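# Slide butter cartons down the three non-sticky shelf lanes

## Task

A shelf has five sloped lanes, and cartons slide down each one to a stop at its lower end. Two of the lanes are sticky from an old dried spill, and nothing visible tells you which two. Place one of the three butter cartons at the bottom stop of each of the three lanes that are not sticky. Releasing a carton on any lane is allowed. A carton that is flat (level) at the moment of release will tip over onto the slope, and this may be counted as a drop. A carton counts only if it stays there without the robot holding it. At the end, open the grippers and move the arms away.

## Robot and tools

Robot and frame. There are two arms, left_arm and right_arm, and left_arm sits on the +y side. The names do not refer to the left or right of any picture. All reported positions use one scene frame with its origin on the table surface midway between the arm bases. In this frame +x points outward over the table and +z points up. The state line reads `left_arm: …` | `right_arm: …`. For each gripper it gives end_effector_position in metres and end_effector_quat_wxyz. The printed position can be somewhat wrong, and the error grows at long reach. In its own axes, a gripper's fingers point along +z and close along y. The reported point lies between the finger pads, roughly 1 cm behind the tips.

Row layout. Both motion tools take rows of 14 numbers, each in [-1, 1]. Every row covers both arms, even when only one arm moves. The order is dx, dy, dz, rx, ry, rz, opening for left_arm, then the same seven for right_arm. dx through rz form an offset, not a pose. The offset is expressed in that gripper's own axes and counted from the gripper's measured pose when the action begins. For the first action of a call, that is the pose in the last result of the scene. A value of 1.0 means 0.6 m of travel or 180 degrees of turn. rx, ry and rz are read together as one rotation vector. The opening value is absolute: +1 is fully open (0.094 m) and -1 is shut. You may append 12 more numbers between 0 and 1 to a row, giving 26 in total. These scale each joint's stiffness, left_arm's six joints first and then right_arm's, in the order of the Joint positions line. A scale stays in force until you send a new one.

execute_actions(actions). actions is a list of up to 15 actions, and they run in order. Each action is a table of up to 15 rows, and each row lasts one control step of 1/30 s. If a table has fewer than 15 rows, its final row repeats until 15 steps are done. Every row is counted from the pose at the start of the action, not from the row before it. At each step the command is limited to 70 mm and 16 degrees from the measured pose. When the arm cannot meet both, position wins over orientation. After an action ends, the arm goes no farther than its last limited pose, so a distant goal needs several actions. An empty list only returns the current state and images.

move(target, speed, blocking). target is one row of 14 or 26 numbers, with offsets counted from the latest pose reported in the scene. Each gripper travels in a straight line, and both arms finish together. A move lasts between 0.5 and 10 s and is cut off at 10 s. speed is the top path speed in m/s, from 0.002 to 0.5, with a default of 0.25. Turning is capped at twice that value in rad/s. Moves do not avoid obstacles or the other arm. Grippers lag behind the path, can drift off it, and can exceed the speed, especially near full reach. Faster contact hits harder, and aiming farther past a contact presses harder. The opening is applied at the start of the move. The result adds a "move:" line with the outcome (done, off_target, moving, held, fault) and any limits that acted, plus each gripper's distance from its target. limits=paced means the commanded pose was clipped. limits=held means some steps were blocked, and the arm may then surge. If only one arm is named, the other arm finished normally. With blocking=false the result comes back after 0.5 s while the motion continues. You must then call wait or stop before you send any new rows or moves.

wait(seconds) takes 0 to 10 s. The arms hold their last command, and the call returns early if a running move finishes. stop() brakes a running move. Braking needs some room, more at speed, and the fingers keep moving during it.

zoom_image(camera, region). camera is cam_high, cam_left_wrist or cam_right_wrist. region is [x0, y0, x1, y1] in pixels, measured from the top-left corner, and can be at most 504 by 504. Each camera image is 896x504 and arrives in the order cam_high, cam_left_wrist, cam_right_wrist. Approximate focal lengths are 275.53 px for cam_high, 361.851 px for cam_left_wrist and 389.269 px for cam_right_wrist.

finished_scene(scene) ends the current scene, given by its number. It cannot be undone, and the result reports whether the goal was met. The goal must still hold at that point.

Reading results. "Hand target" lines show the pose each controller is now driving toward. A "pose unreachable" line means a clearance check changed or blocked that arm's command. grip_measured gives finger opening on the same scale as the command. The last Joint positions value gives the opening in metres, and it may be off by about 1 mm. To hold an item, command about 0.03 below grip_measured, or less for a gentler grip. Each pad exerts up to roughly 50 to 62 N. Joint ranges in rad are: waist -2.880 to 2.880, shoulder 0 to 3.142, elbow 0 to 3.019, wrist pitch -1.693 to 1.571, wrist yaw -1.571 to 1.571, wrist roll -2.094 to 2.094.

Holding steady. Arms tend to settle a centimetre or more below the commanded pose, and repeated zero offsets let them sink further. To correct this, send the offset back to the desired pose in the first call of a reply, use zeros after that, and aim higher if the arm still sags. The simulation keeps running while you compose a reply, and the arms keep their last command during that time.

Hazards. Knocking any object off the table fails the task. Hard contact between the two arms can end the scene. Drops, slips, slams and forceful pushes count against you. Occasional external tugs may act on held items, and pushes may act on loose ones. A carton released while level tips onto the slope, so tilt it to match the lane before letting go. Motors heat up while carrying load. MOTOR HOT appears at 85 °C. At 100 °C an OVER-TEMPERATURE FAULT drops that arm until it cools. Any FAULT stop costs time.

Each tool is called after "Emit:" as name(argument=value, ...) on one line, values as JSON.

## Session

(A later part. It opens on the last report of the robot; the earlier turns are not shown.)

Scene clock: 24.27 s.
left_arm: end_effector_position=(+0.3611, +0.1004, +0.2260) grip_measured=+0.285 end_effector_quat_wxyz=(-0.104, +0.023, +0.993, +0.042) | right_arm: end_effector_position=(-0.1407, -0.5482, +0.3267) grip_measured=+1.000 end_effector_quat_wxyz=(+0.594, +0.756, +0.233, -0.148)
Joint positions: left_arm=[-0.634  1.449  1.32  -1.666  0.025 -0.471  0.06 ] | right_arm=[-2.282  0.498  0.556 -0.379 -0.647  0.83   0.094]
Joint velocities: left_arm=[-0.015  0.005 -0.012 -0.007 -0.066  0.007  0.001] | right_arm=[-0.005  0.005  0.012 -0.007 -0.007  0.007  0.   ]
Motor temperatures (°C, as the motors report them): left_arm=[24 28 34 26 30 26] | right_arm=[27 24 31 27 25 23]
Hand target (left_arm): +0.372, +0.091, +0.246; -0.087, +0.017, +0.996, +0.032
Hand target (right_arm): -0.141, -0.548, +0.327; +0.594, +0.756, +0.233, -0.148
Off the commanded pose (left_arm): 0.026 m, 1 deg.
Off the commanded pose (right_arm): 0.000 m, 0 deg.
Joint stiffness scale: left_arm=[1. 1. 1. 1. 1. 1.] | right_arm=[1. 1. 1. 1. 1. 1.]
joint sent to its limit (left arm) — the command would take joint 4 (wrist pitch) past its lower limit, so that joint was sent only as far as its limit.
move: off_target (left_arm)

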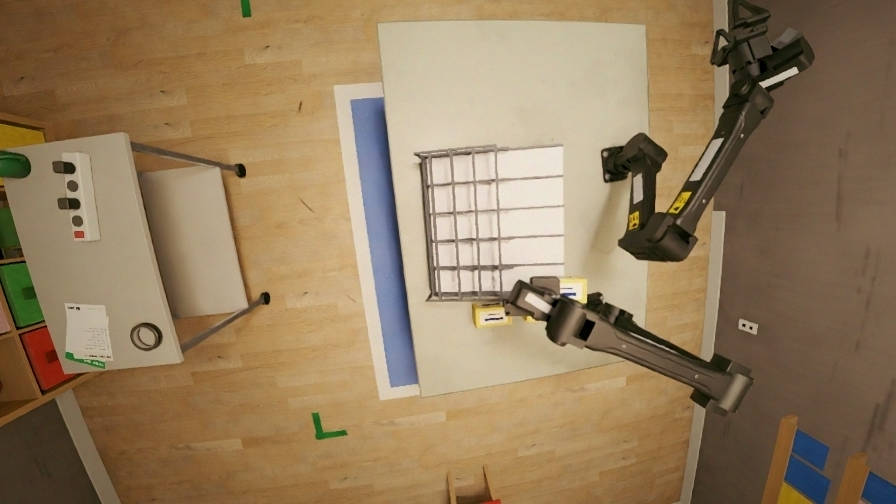

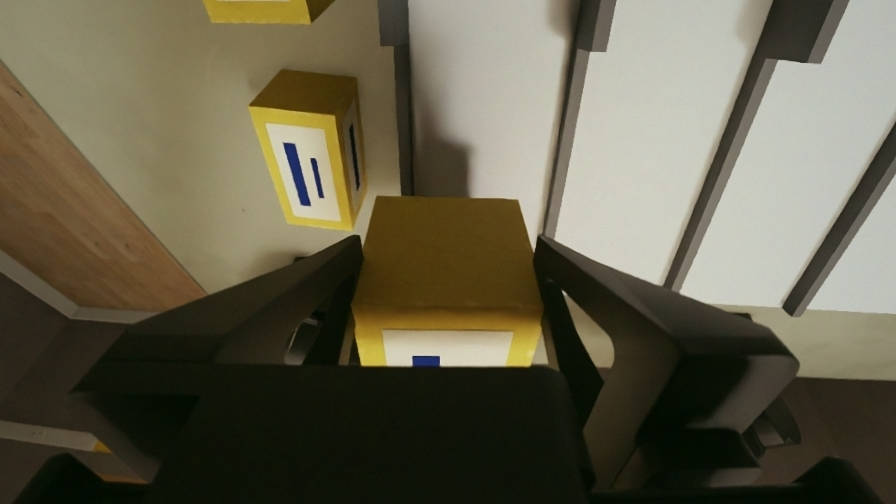

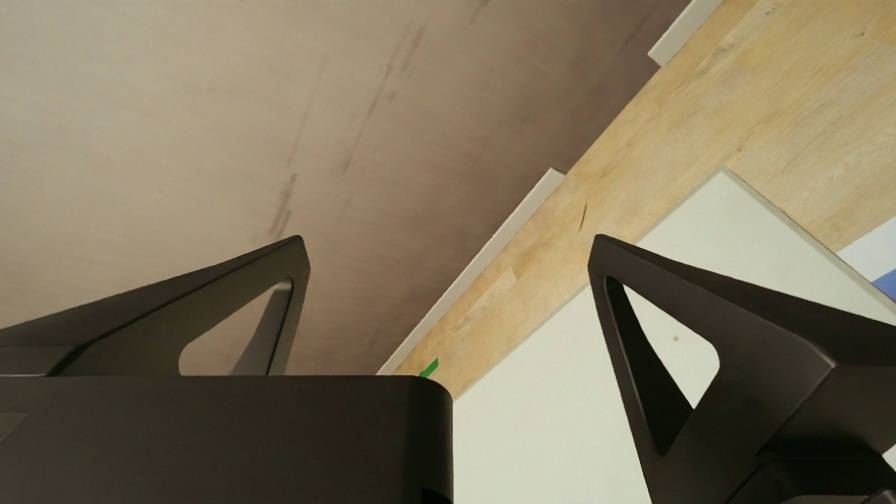

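Emit:
move(target=[0,-0.035,0.09,0,0.02,0,0.24,0,0,0,0,0,0,1], speed=0.05)

Emit:
move(target=[0,0,-0.04,0,0,0,1,0,0,0,0,0,0,1], speed=0.05)

Scene clock: 27.97 s.
left_arm: end_effector_position=(+0.3518, +0.0887, +0.1790) grip_measured=+0.285 end_effector_quat_wxyz=(-0.131, +0.025, +0.990, +0.040) | right_arm: end_effector_position=(-0.1407, -0.5482, +0.3267) grip_measured=+1.000 end_effector_quat_wxyz=(+0.594, +0.756, +0.233, -0.148)
Joint positions: left_arm=[-0.658  1.496  1.238 -1.58   0.061 -0.486  0.06 ] | right_arm=[-2.282  0.498  0.556 -0.379 -0.647  0.83   0.094]
Joint velocities: left_arm=[ 0.015  0.005 -0.007  0.002 -0.066 -0.037 -0.001] | right_arm=[-0.005 -0.005 -0.012  0.002  0.022  0.007  0.   ]
Motor temperatures (°C, as the motors report them): left_arm=[24 28 34 26 29 26] | right_arm=[27 24 31 27 25 23]
Hand target (left_arm): +0.348, +0.084, +0.172; -0.136, +0.022, +0.990, +0.043
Hand target (right_arm): -0.141, -0.548, +0.327; +0.594, +0.756, +0.233, -0.148
Off the commanded pose (left_arm): 0.009 m, 1 deg.
Off the commanded pose (right_arm): 0.000 m, 0 deg.
Joint stiffness scale: left_arm=[1. 1. 1. 1. 1. 1.] | right_arm=[1. 1. 1. 1. 1. 1.]
move: done

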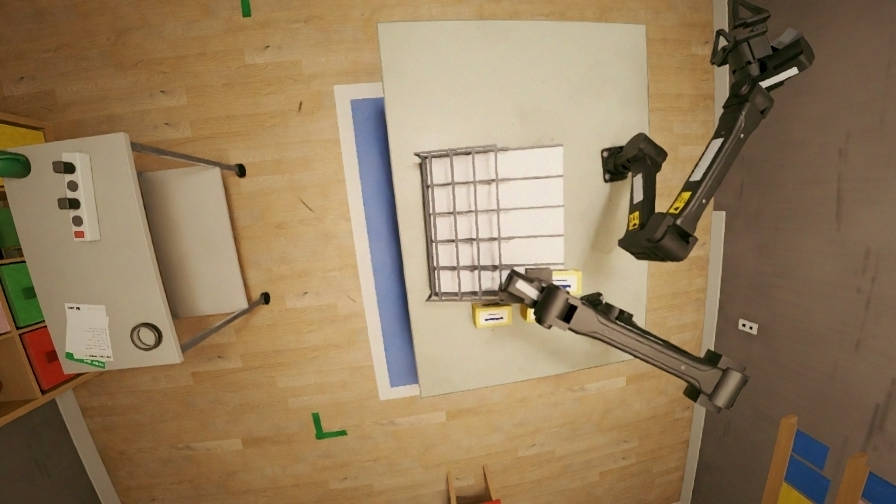

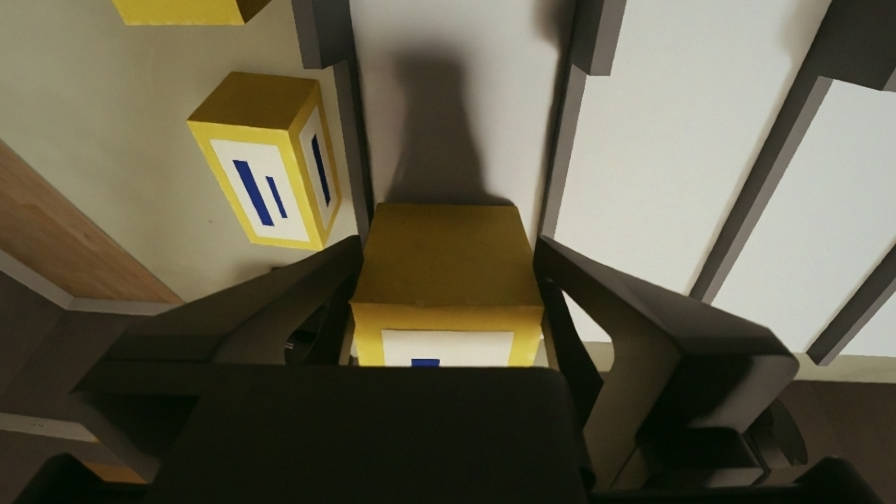

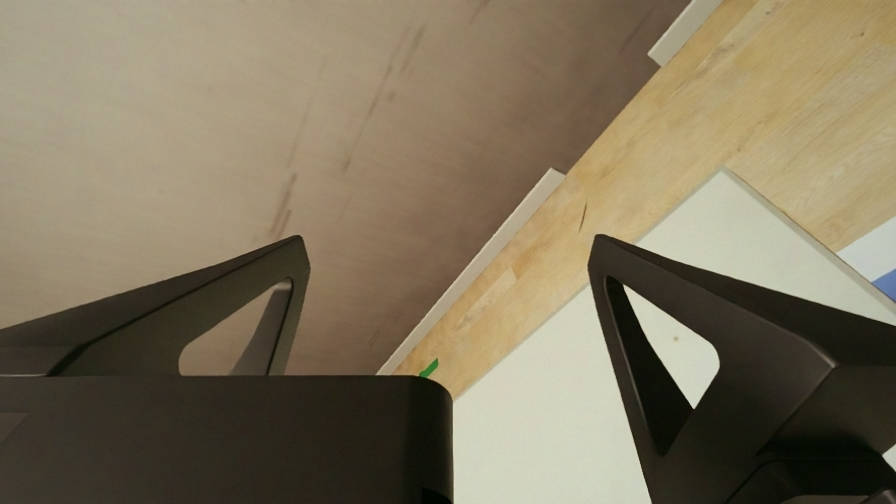

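Scene clock: 28.80 s.
left_arm: end_effector_position=(+0.3477, +0.0912, +0.1868) grip_measured=+1.000 end_effector_quat_wxyz=(-0.142, +0.024, +0.988, +0.046) | right_arm: end_effector_position=(-0.1407, -0.5482, +0.3267) grip_measured=+1.000 end_effector_quat_wxyz=(+0.594, +0.756, +0.233, -0.148)
Joint positions: left_arm=[-0.658  1.496  1.254 -1.623  0.06  -0.486  0.094] | right_arm=[-2.282  0.498  0.556 -0.379 -0.647  0.83   0.094]
Joint velocities: left_arm=[-0.015 -0.005 -0.002 -0.007  0.007  0.066  0.   ] | right_arm=[-0.005 -0.015 -0.002 -0.002 -0.081  0.081  0.   ]
Motor temperatures (°C, as the motors report them): left_arm=[24 28 34 26 29 26] | right_arm=[27 24 31 27 25 23]
Hand target (left_arm): +0.358, +0.087, +0.202; -0.130, +0.025, +0.990, +0.040
Hand target (right_arm): -0.141, -0.548, +0.327; +0.594, +0.756, +0.233, -0.148
Off the commanded pose (left_arm): 0.019 m, 2 deg.
Off the commanded pose (right_arm): 0.000 m, 0 deg.
Joint stiffness scale: left_arm=[1. 1. 1. 1. 1. 1.] | right_arm=[1. 1. 1. 1. 1. 1.]
move: off_target (left_arm)

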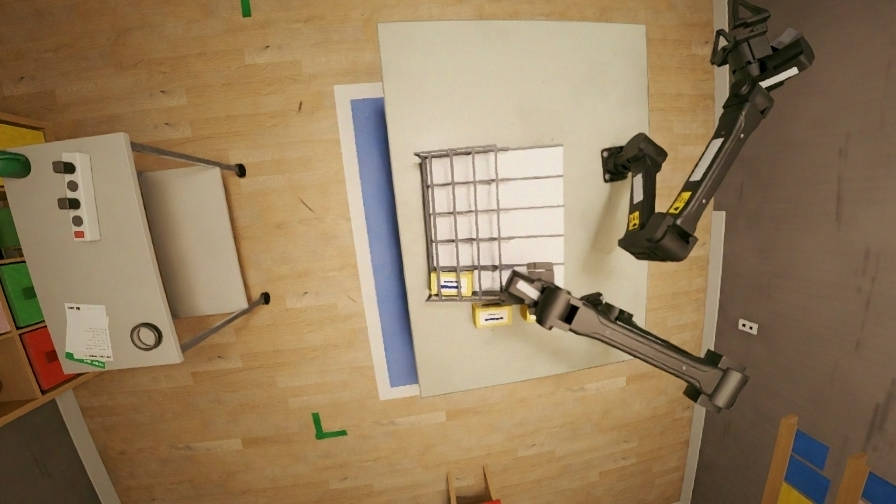

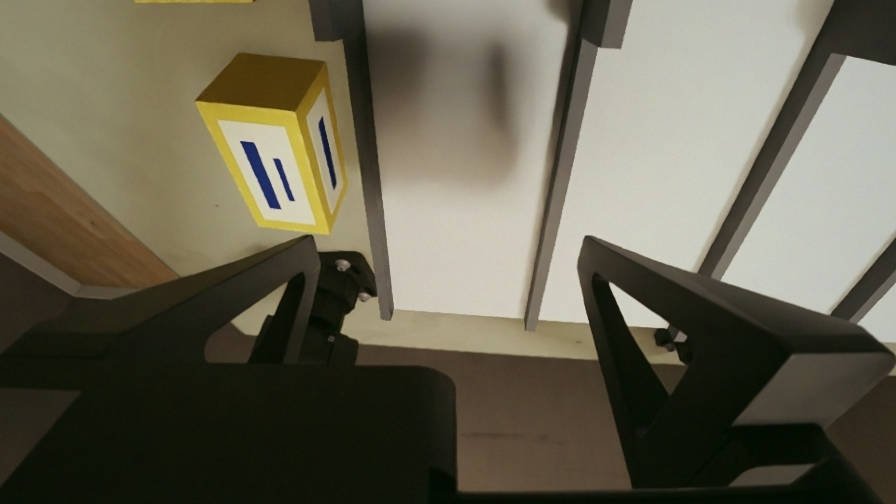

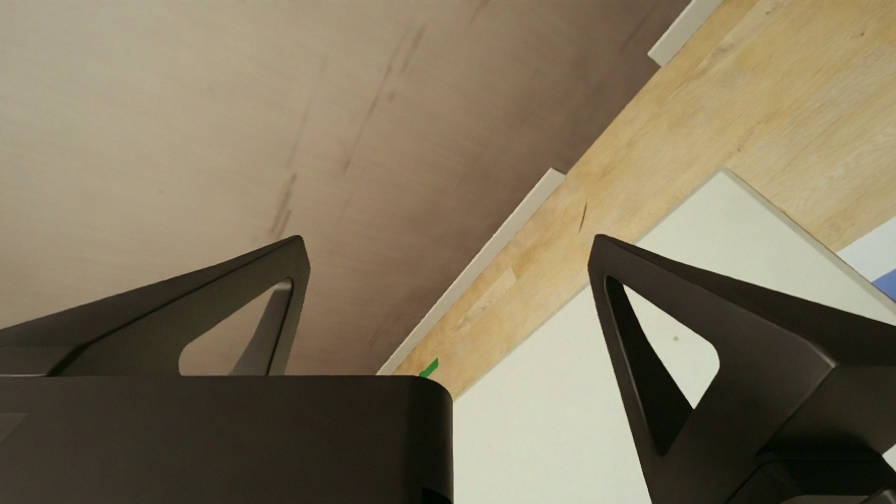

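Lane 1 good. Next carton at (0.335, 0.238, z 0.042).

Emit:
move(target=[0.02,0.245,0,0,-0.09,0,1,0,0,0,0,0,0,1], speed=0.2)

Emit:
move(target=[0.01,0,0.24,0,0,0,1,0,0,0,0,0,0,1], speed=0.12)

Emit:
execute_actions(actions=[[[0,0,0,0,0,0,-1,0,0,0,0,0,0,1]],[[0,0,0,0,0,0,-1,0,0,0,0,0,0,1]]])

Scene clock: 32.60 s.
left_arm: end_effector_position=(+0.3450, +0.2398, +0.2114) grip_measured=+1.000 end_effector_quat_wxyz=(-0.001, +0.021, +0.999, +0.045) | right_arm: end_effector_position=(-0.1407, -0.5482, +0.3267) grip_measured=+1.000 end_effector_quat_wxyz=(+0.594, +0.756, +0.233, -0.148)
Joint positions: left_arm=[-0.319  1.151  1.026 -1.466 -0.089 -0.165  0.094] | right_arm=[-2.282  0.498  0.556 -0.379 -0.647  0.83   0.094]
Joint velocities: left_arm=[ 0.005 -0.005  0.002  0.002 -0.051  0.11   0.   ] | right_arm=[-0.005 -0.005 -0.007 -0.002  0.037  0.007  0.   ]
Motor temperatures (°C, as the motors report them): left_arm=[24 28 34 26 28 26] | right_arm=[27 24 31 27 25 23]
Hand target (left_arm): +0.345, +0.240, +0.205; -0.002, +0.030, +0.999, +0.044
Hand target (right_arm): -0.141, -0.548, +0.327; +0.594, +0.756, +0.233, -0.148
Off the commanded pose (left_arm): 0.009 m, 1 deg.
Off the commanded pose (right_arm): 0.000 m, 0 deg.
Joint stiffness scale: left_arm=[1. 1. 1. 1. 1. 1.] | right_arm=[1. 1. 1. 1. 1. 1.]
move: done

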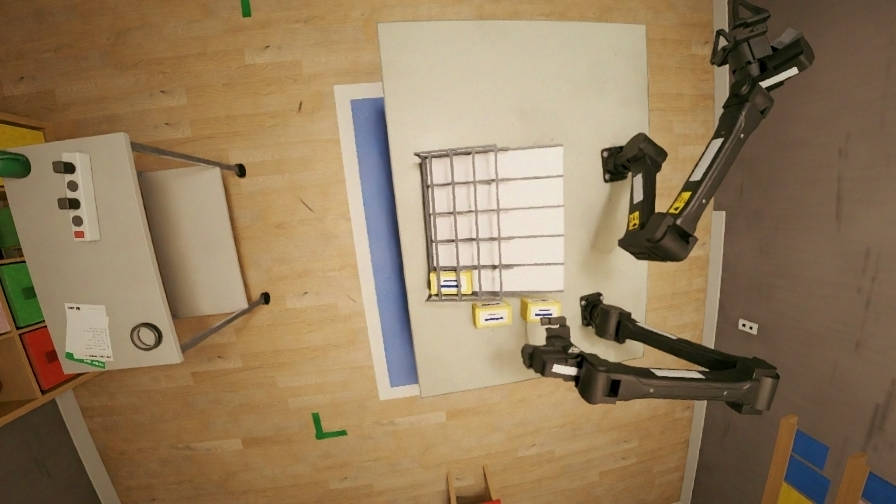

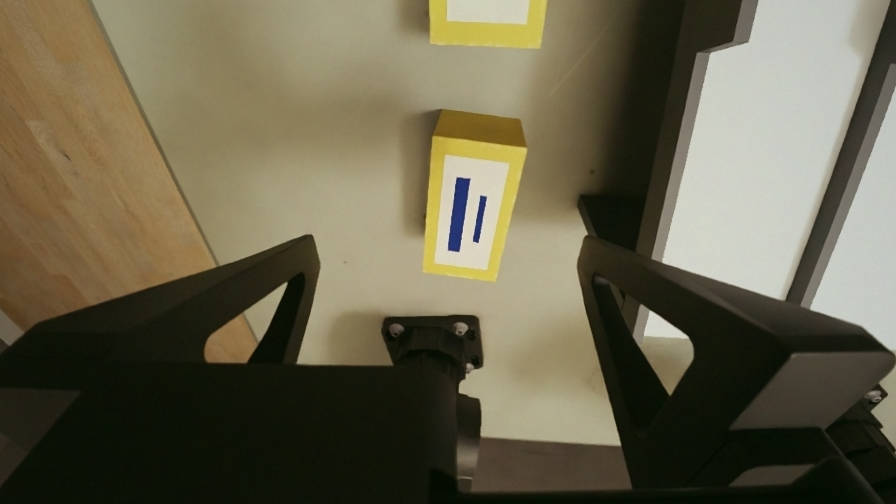

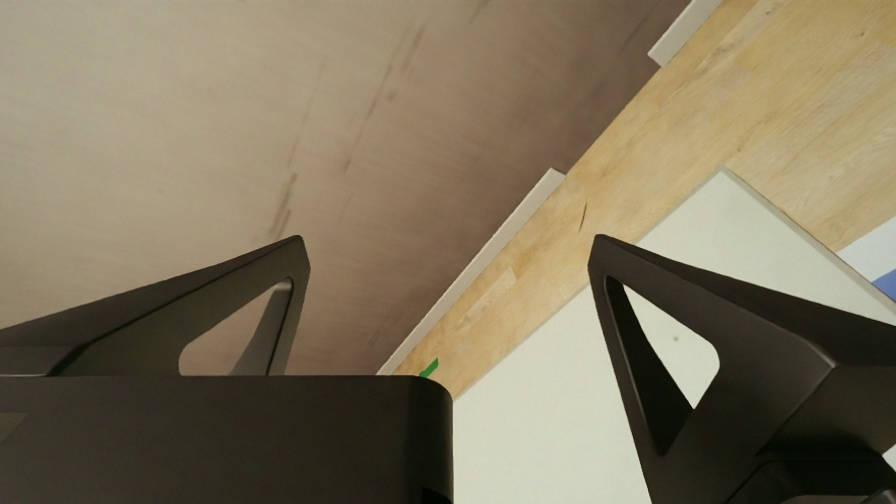

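Scene clock: 34.13 s.
left_arm: end_effector_position=(+0.3375, +0.2485, +0.0763) grip_measured=+1.000 end_effector_quat_wxyz=(+0.000, +0.019, +0.999, +0.044) | right_arm: end_effector_position=(-0.1407, -0.5482, +0.3267) grip_measured=+1.000 end_effector_quat_wxyz=(+0.594, +0.756, +0.233, -0.148)
Joint positions: left_arm=[-0.294  1.25   0.73  -1.065 -0.086 -0.143  0.094] | right_arm=[-2.282  0.498  0.556 -0.379 -0.647  0.83   0.094]
Joint velocities: left_arm=[-0.005 -0.005  0.007 -0.022 -0.007 -0.007  0.   ] | right_arm=[-0.005 -0.005 -0.002 -0.002  0.081 -0.007  0.   ]
Motor temperatures (°C, as the motors report them): left_arm=[24 28 34 26 28 26] | right_arm=[27 24 32 27 25 23]
Hand target (left_arm): +0.337, +0.253, +0.068; -0.002, +0.020, +0.999, +0.045
Hand target (right_arm): -0.141, -0.548, +0.327; +0.594, +0.756, +0.233, -0.148
Off the commanded pose (left_arm): 0.010 m, 0 deg.
Off the commanded pose (right_arm): 0.000 m, 0 deg.
Joint stiffness scale: left_arm=[1. 1. 1. 1. 1. 1.] | right_arm=[1. 1. 1. 1. 1. 1.]
move: done

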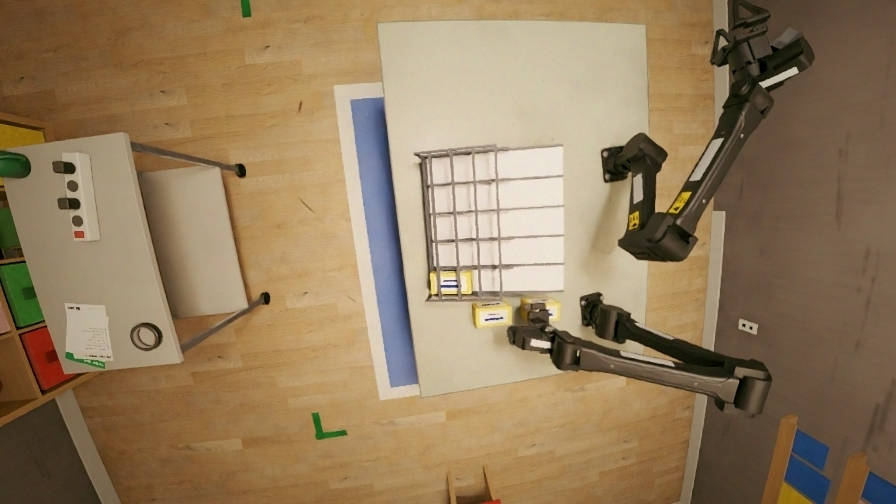

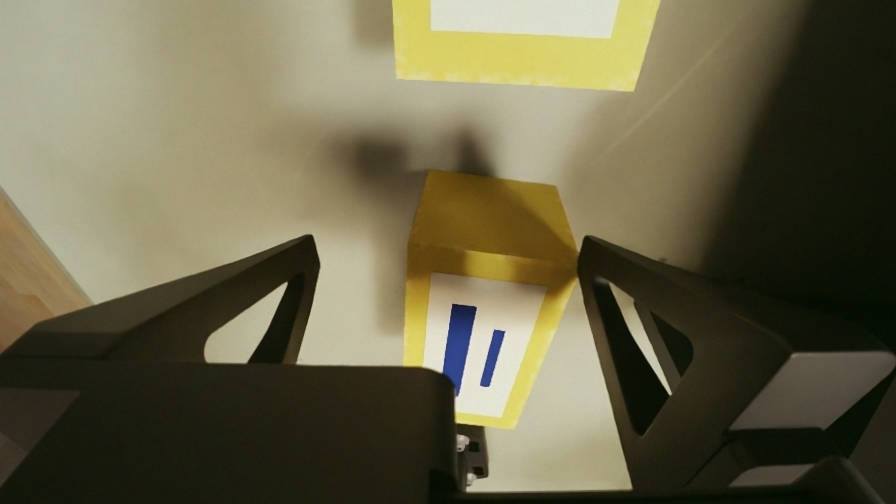

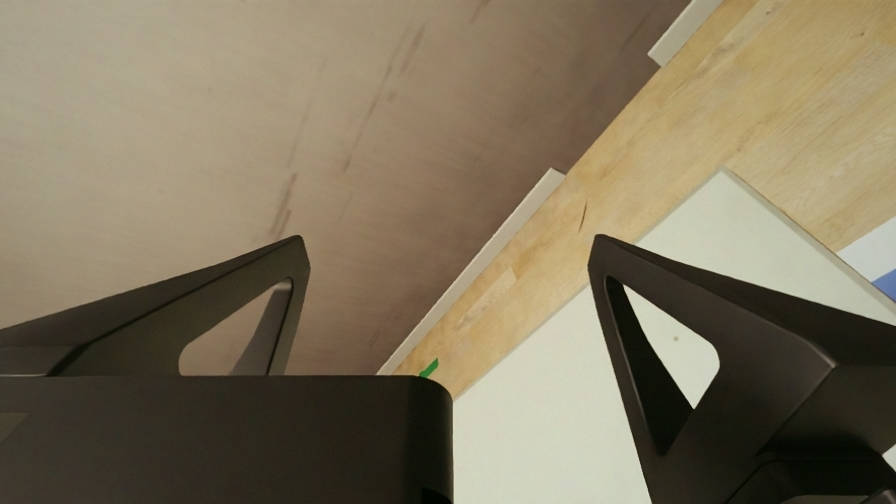

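Scene clock: 35.13 s.
left_arm: end_effector_position=(+0.3375, +0.2480, +0.0766) grip_measured=-0.991 end_effector_quat_wxyz=(+0.000, +0.019, +0.999, +0.042) | right_arm: end_effector_position=(-0.1407, -0.5482, +0.3267) grip_measured=+1.000 end_effector_quat_wxyz=(+0.594, +0.756, +0.233, -0.148)
Joint positions: left_arm=[-0.294  1.249  0.73  -1.065 -0.084 -0.143  0.   ] | right_arm=[-2.282  0.498  0.556 -0.379 -0.647  0.83   0.094]
Joint velocities: left_arm=[-0.005  0.015 -0.012  0.017 -0.066 -0.051 -0.   ] | right_arm=[-0.005 -0.005 -0.012  0.002 -0.022  0.007  0.   ]
Motor temperatures (°C, as the motors report them): left_arm=[24 28 34 26 28 26] | right_arm=[27 24 32 27 25 23]
Hand target (left_arm): +0.337, +0.248, +0.077; +0.000, +0.019, +0.999, +0.042
Hand target (right_arm): -0.141, -0.548, +0.327; +0.594, +0.756, +0.233, -0.148
Off the commanded pose (left_arm): 0.000 m, 0 deg.
Off the commanded pose (right_arm): 0.000 m, 0 deg.
Joint stiffness scale: left_arm=[1. 1. 1. 1. 1. 1.] | right_arm=[1. 1. 1. 1. 1. 1.]

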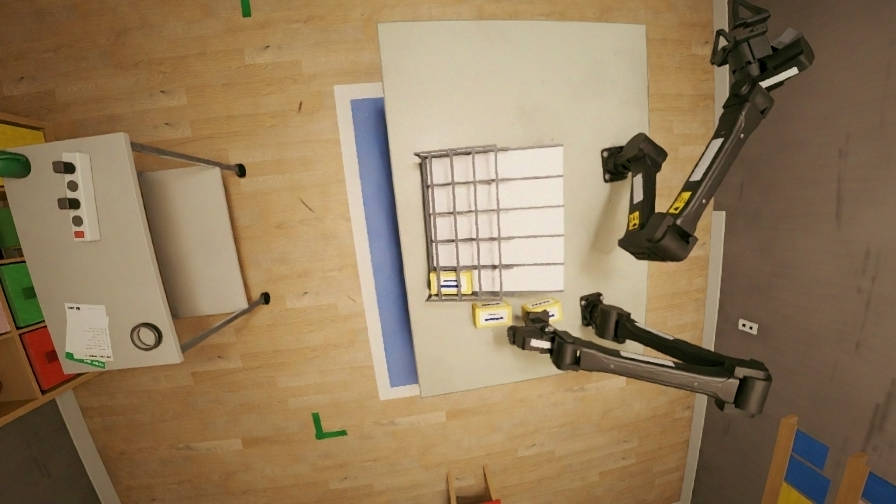

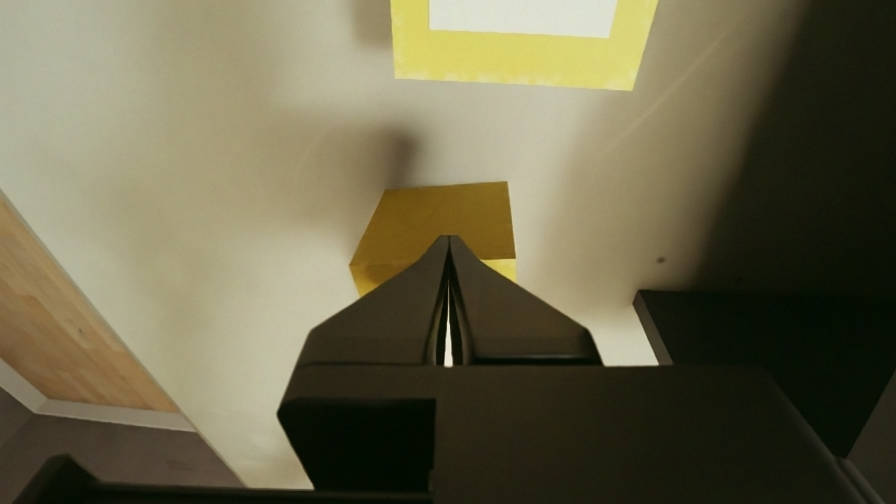

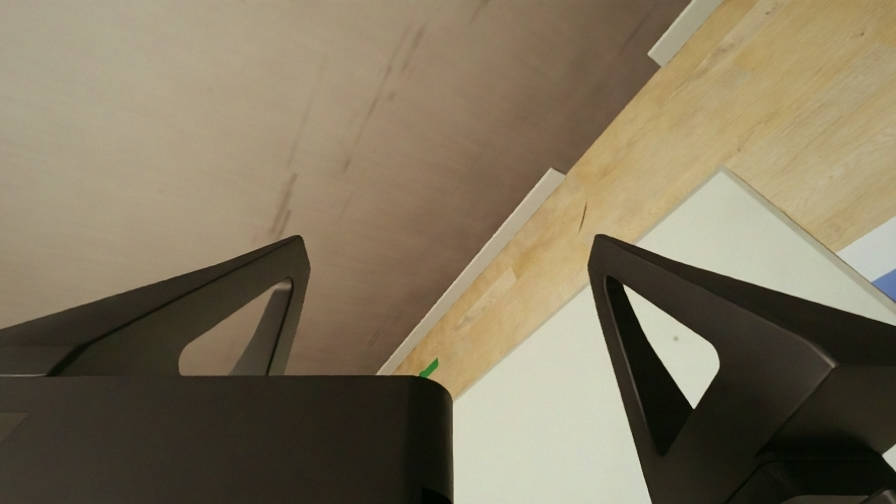

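Emit:
execute_actions(actions=[[[0,0,-0.02,0,0,0,1,0,0,0,0,0,0,1]],[[0,0,0.08,0,0,0,1,0,0,0,0,0,0,1]],[[0,0,0,0,0,0,1,0,0,0,0,0,0,1]],[[0,0,0,0,0,0,-1,0,0,0,0,0,0,1]],[[0,0,0,0,0,0,-1,0,0,0,0,0,0,1]]])

Scene clock: 40.50 s.
left_arm: end_effector_position=(+0.3295, +0.2497, +0.0339) grip_measured=+0.339 end_effector_quat_wxyz=(-0.010, +0.019, +0.999, +0.044) | right_arm: end_effector_position=(-0.1407, -0.5482, +0.3267) grip_measured=+1.000 end_effector_quat_wxyz=(+0.594, +0.756, +0.233, -0.148)
Joint positions: left_arm=[-0.293  1.321  0.658 -0.94  -0.084 -0.142  0.063] | right_arm=[-2.282  0.498  0.556 -0.379 -0.647  0.83   0.094]
Joint velocities: left_arm=[-0.005 -0.005  0.002 -0.002  0.007 -0.051 -0.   ] | right_arm=[ 0.005 -0.005  0.002 -0.007 -0.11   0.022  0.   ]
Motor temperatures (°C, as the motors report them): left_arm=[24 28 33 26 27 26] | right_arm=[27 24 32 27 25 23]
Hand target (left_arm): +0.329, +0.250, +0.034; -0.010, +0.019, +0.999, +0.044
Hand target (right_arm): -0.141, -0.548, +0.327; +0.594, +0.756, +0.233, -0.148
Off the commanded pose (left_arm): 0.000 m, 0 deg.
Off the commanded pose (right_arm): 0.000 m, 0 deg.
Joint stiffness scale: left_arm=[1. 1. 1. 1. 1. 1.] | right_arm=[1. 1. 1. 1. 1. 1.]

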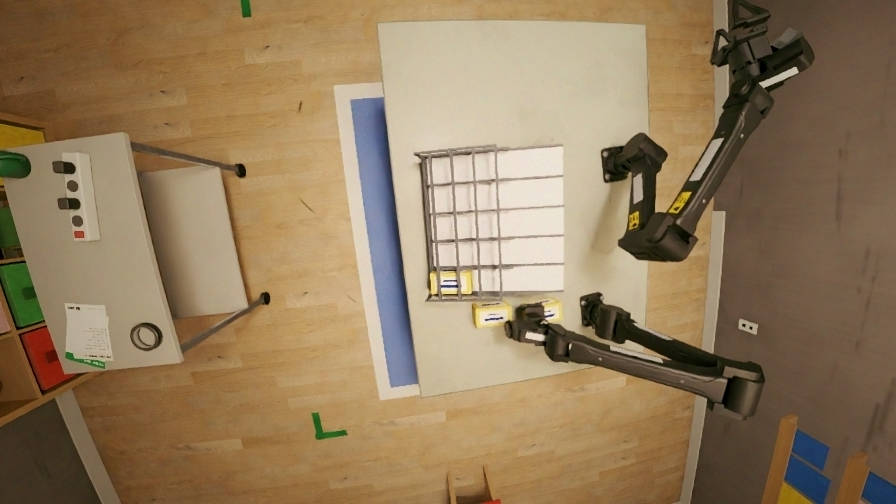

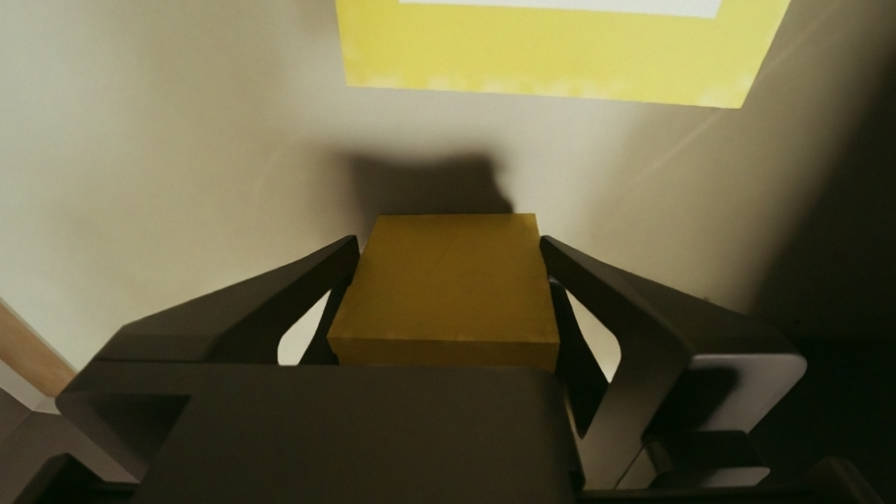

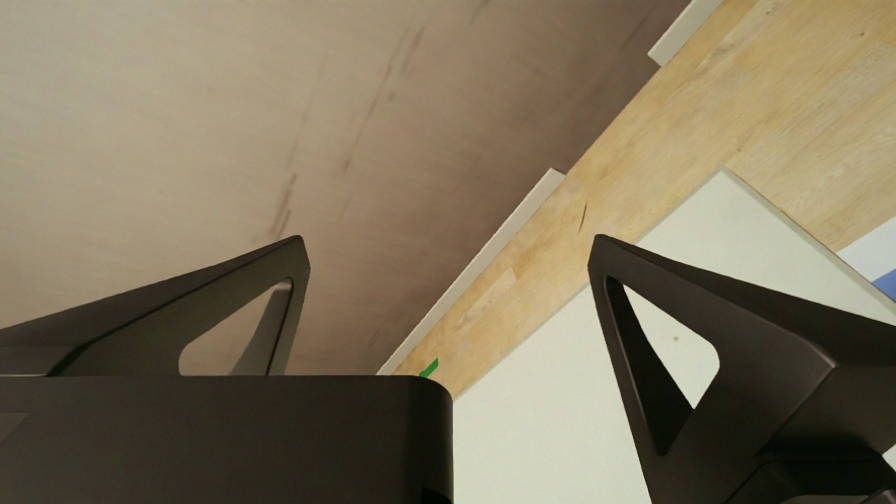

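Lane 2 y≈-0.005.

Emit:
move(target=[-0.06,0,-0.4,0,0,0,0.25,0,0,0,0,0,0,1], speed=0.25)

Emit:
move(target=[0,-0.43,-0.03,0,0.07,0,0.25,0,0,0,0,0,0,1], speed=0.2)

Scene clock: 44.03 s.
left_arm: end_effector_position=(+0.3644, +0.2336, +0.2510) grip_measured=+0.339 end_effector_quat_wxyz=(-0.024, +0.022, +0.998, +0.047) | right_arm: end_effector_position=(-0.1407, -0.5482, +0.3267) grip_measured=+1.000 end_effector_quat_wxyz=(+0.594, +0.756, +0.233, -0.148)
Joint positions: left_arm=[-0.323  1.227  1.19  -1.599 -0.084 -0.168  0.063] | right_arm=[-2.282  0.498  0.556 -0.379 -0.647  0.83   0.094]
Joint velocities: left_arm=[ 0.005 -0.015  0.012 -0.012 -0.051  0.037  0.   ] | right_arm=[-0.015 -0.005 -0.012 -0.002 -0.037  0.095  0.   ]
Motor temperatures (°C, as the motors report them): left_arm=[24 28 33 26 27 26] | right_arm=[27 24 32 27 25 23]
Hand target (left_arm): +0.371, +0.228, +0.272; -0.009, +0.020, +0.999, +0.044
Hand target (right_arm): -0.141, -0.548, +0.327; +0.594, +0.756, +0.233, -0.148
Off the commanded pose (left_arm): 0.023 m, 2 deg.
Off the commanded pose (right_arm): 0.000 m, 0 deg.
Joint stiffness scale: left_arm=[1. 1. 1. 1. 1. 1.] | right_arm=[1. 1. 1. 1. 1. 1.]
move: off_target (left_arm)

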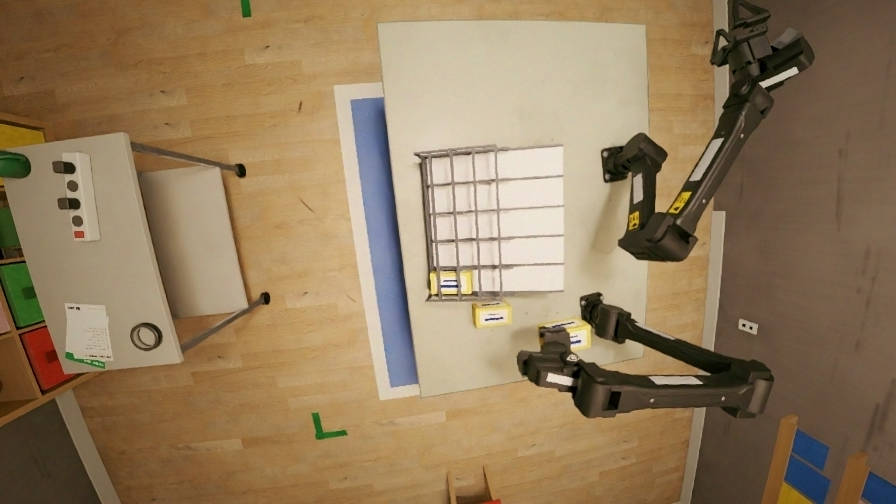

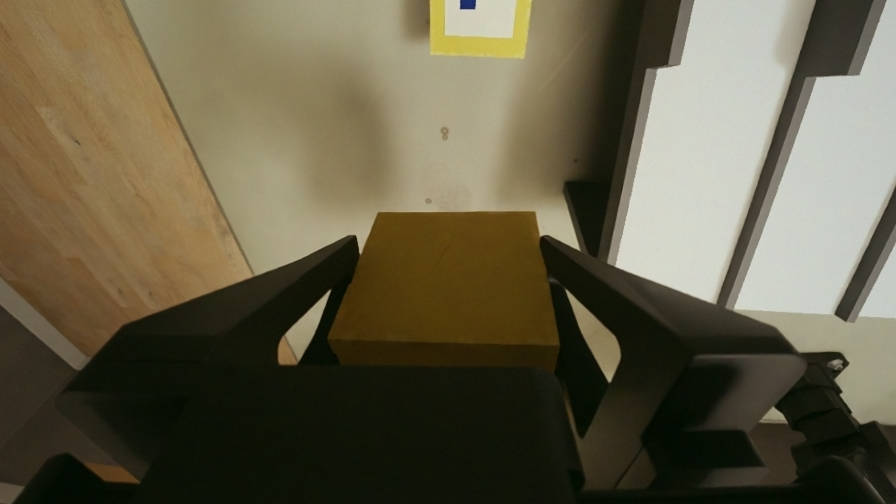

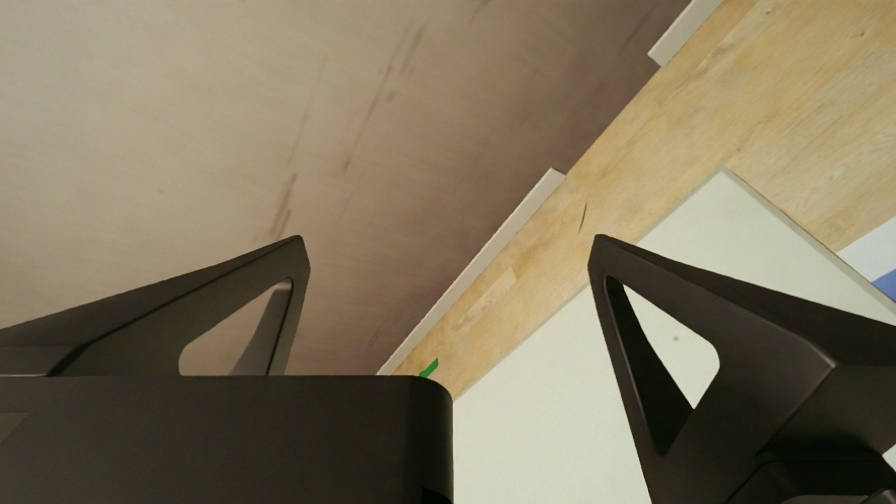

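Scene clock: 45.80 s.
left_arm: end_effector_position=(+0.3445, -0.0189, +0.2171) grip_measured=+0.339 end_effector_quat_wxyz=(-0.114, +0.024, +0.993, +0.033) | right_arm: end_effector_position=(-0.1407, -0.5482, +0.3267) grip_measured=+1.000 end_effector_quat_wxyz=(+0.594, +0.756, +0.233, -0.148)
Joint positions: left_arm=[-0.868  1.603  1.47  -1.654  0.102 -0.695  0.063] | right_arm=[-2.282  0.498  0.556 -0.379 -0.647  0.83   0.094]
Joint velocities: left_arm=[-0.005  0.005 -0.007  0.012 -0.037 -0.037 -0.   ] | right_arm=[-0.015 -0.005  0.002 -0.007 -0.022 -0.022  0.   ]
Motor temperatures (°C, as the motors report them): left_arm=[24 28 34 26 27 26] | right_arm=[27 24 32 27 25 23]
Hand target (left_arm): +0.352, -0.027, +0.243; -0.101, +0.015, +0.995, +0.018
Hand target (right_arm): -0.141, -0.548, +0.327; +0.594, +0.756, +0.233, -0.148
Off the commanded pose (left_arm): 0.030 m, 3 deg.
Off the commanded pose (right_arm): 0.000 m, 0 deg.
Joint stiffness scale: left_arm=[1. 1. 1. 1. 1. 1.] | right_arm=[1. 1. 1. 1. 1. 1.]
joint sent to its limit (left arm) — the command would take joint 4 (wrist pitch) past its lower limit, so that joint was sent only as far as its limit.
move: off_target (left_arm)

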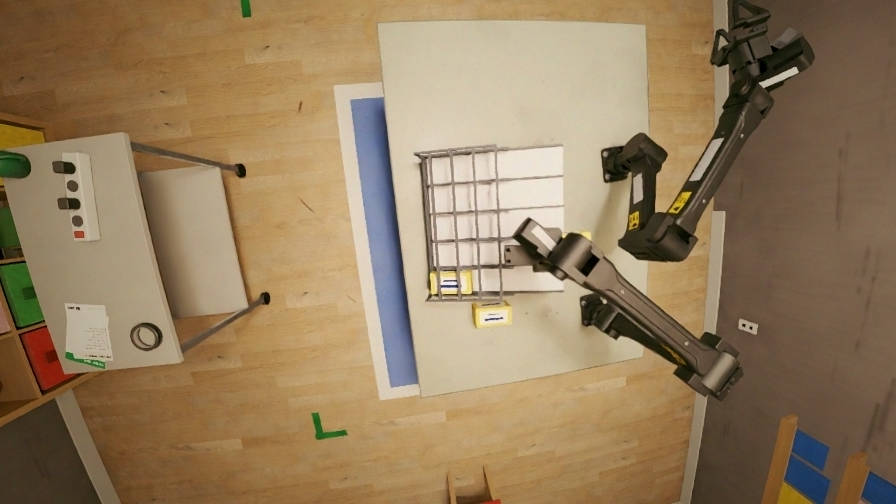

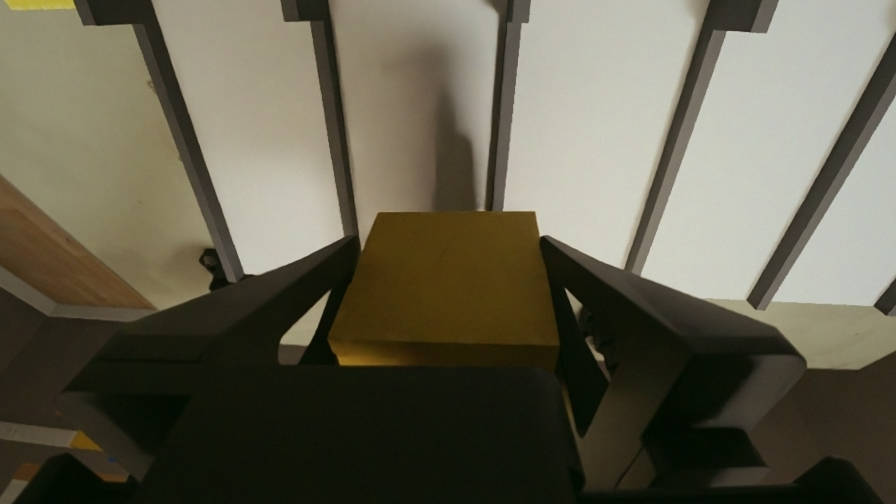

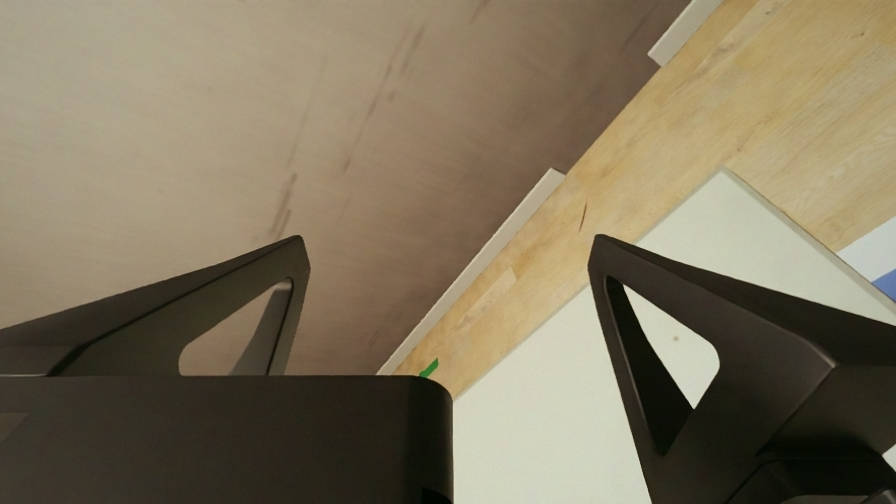

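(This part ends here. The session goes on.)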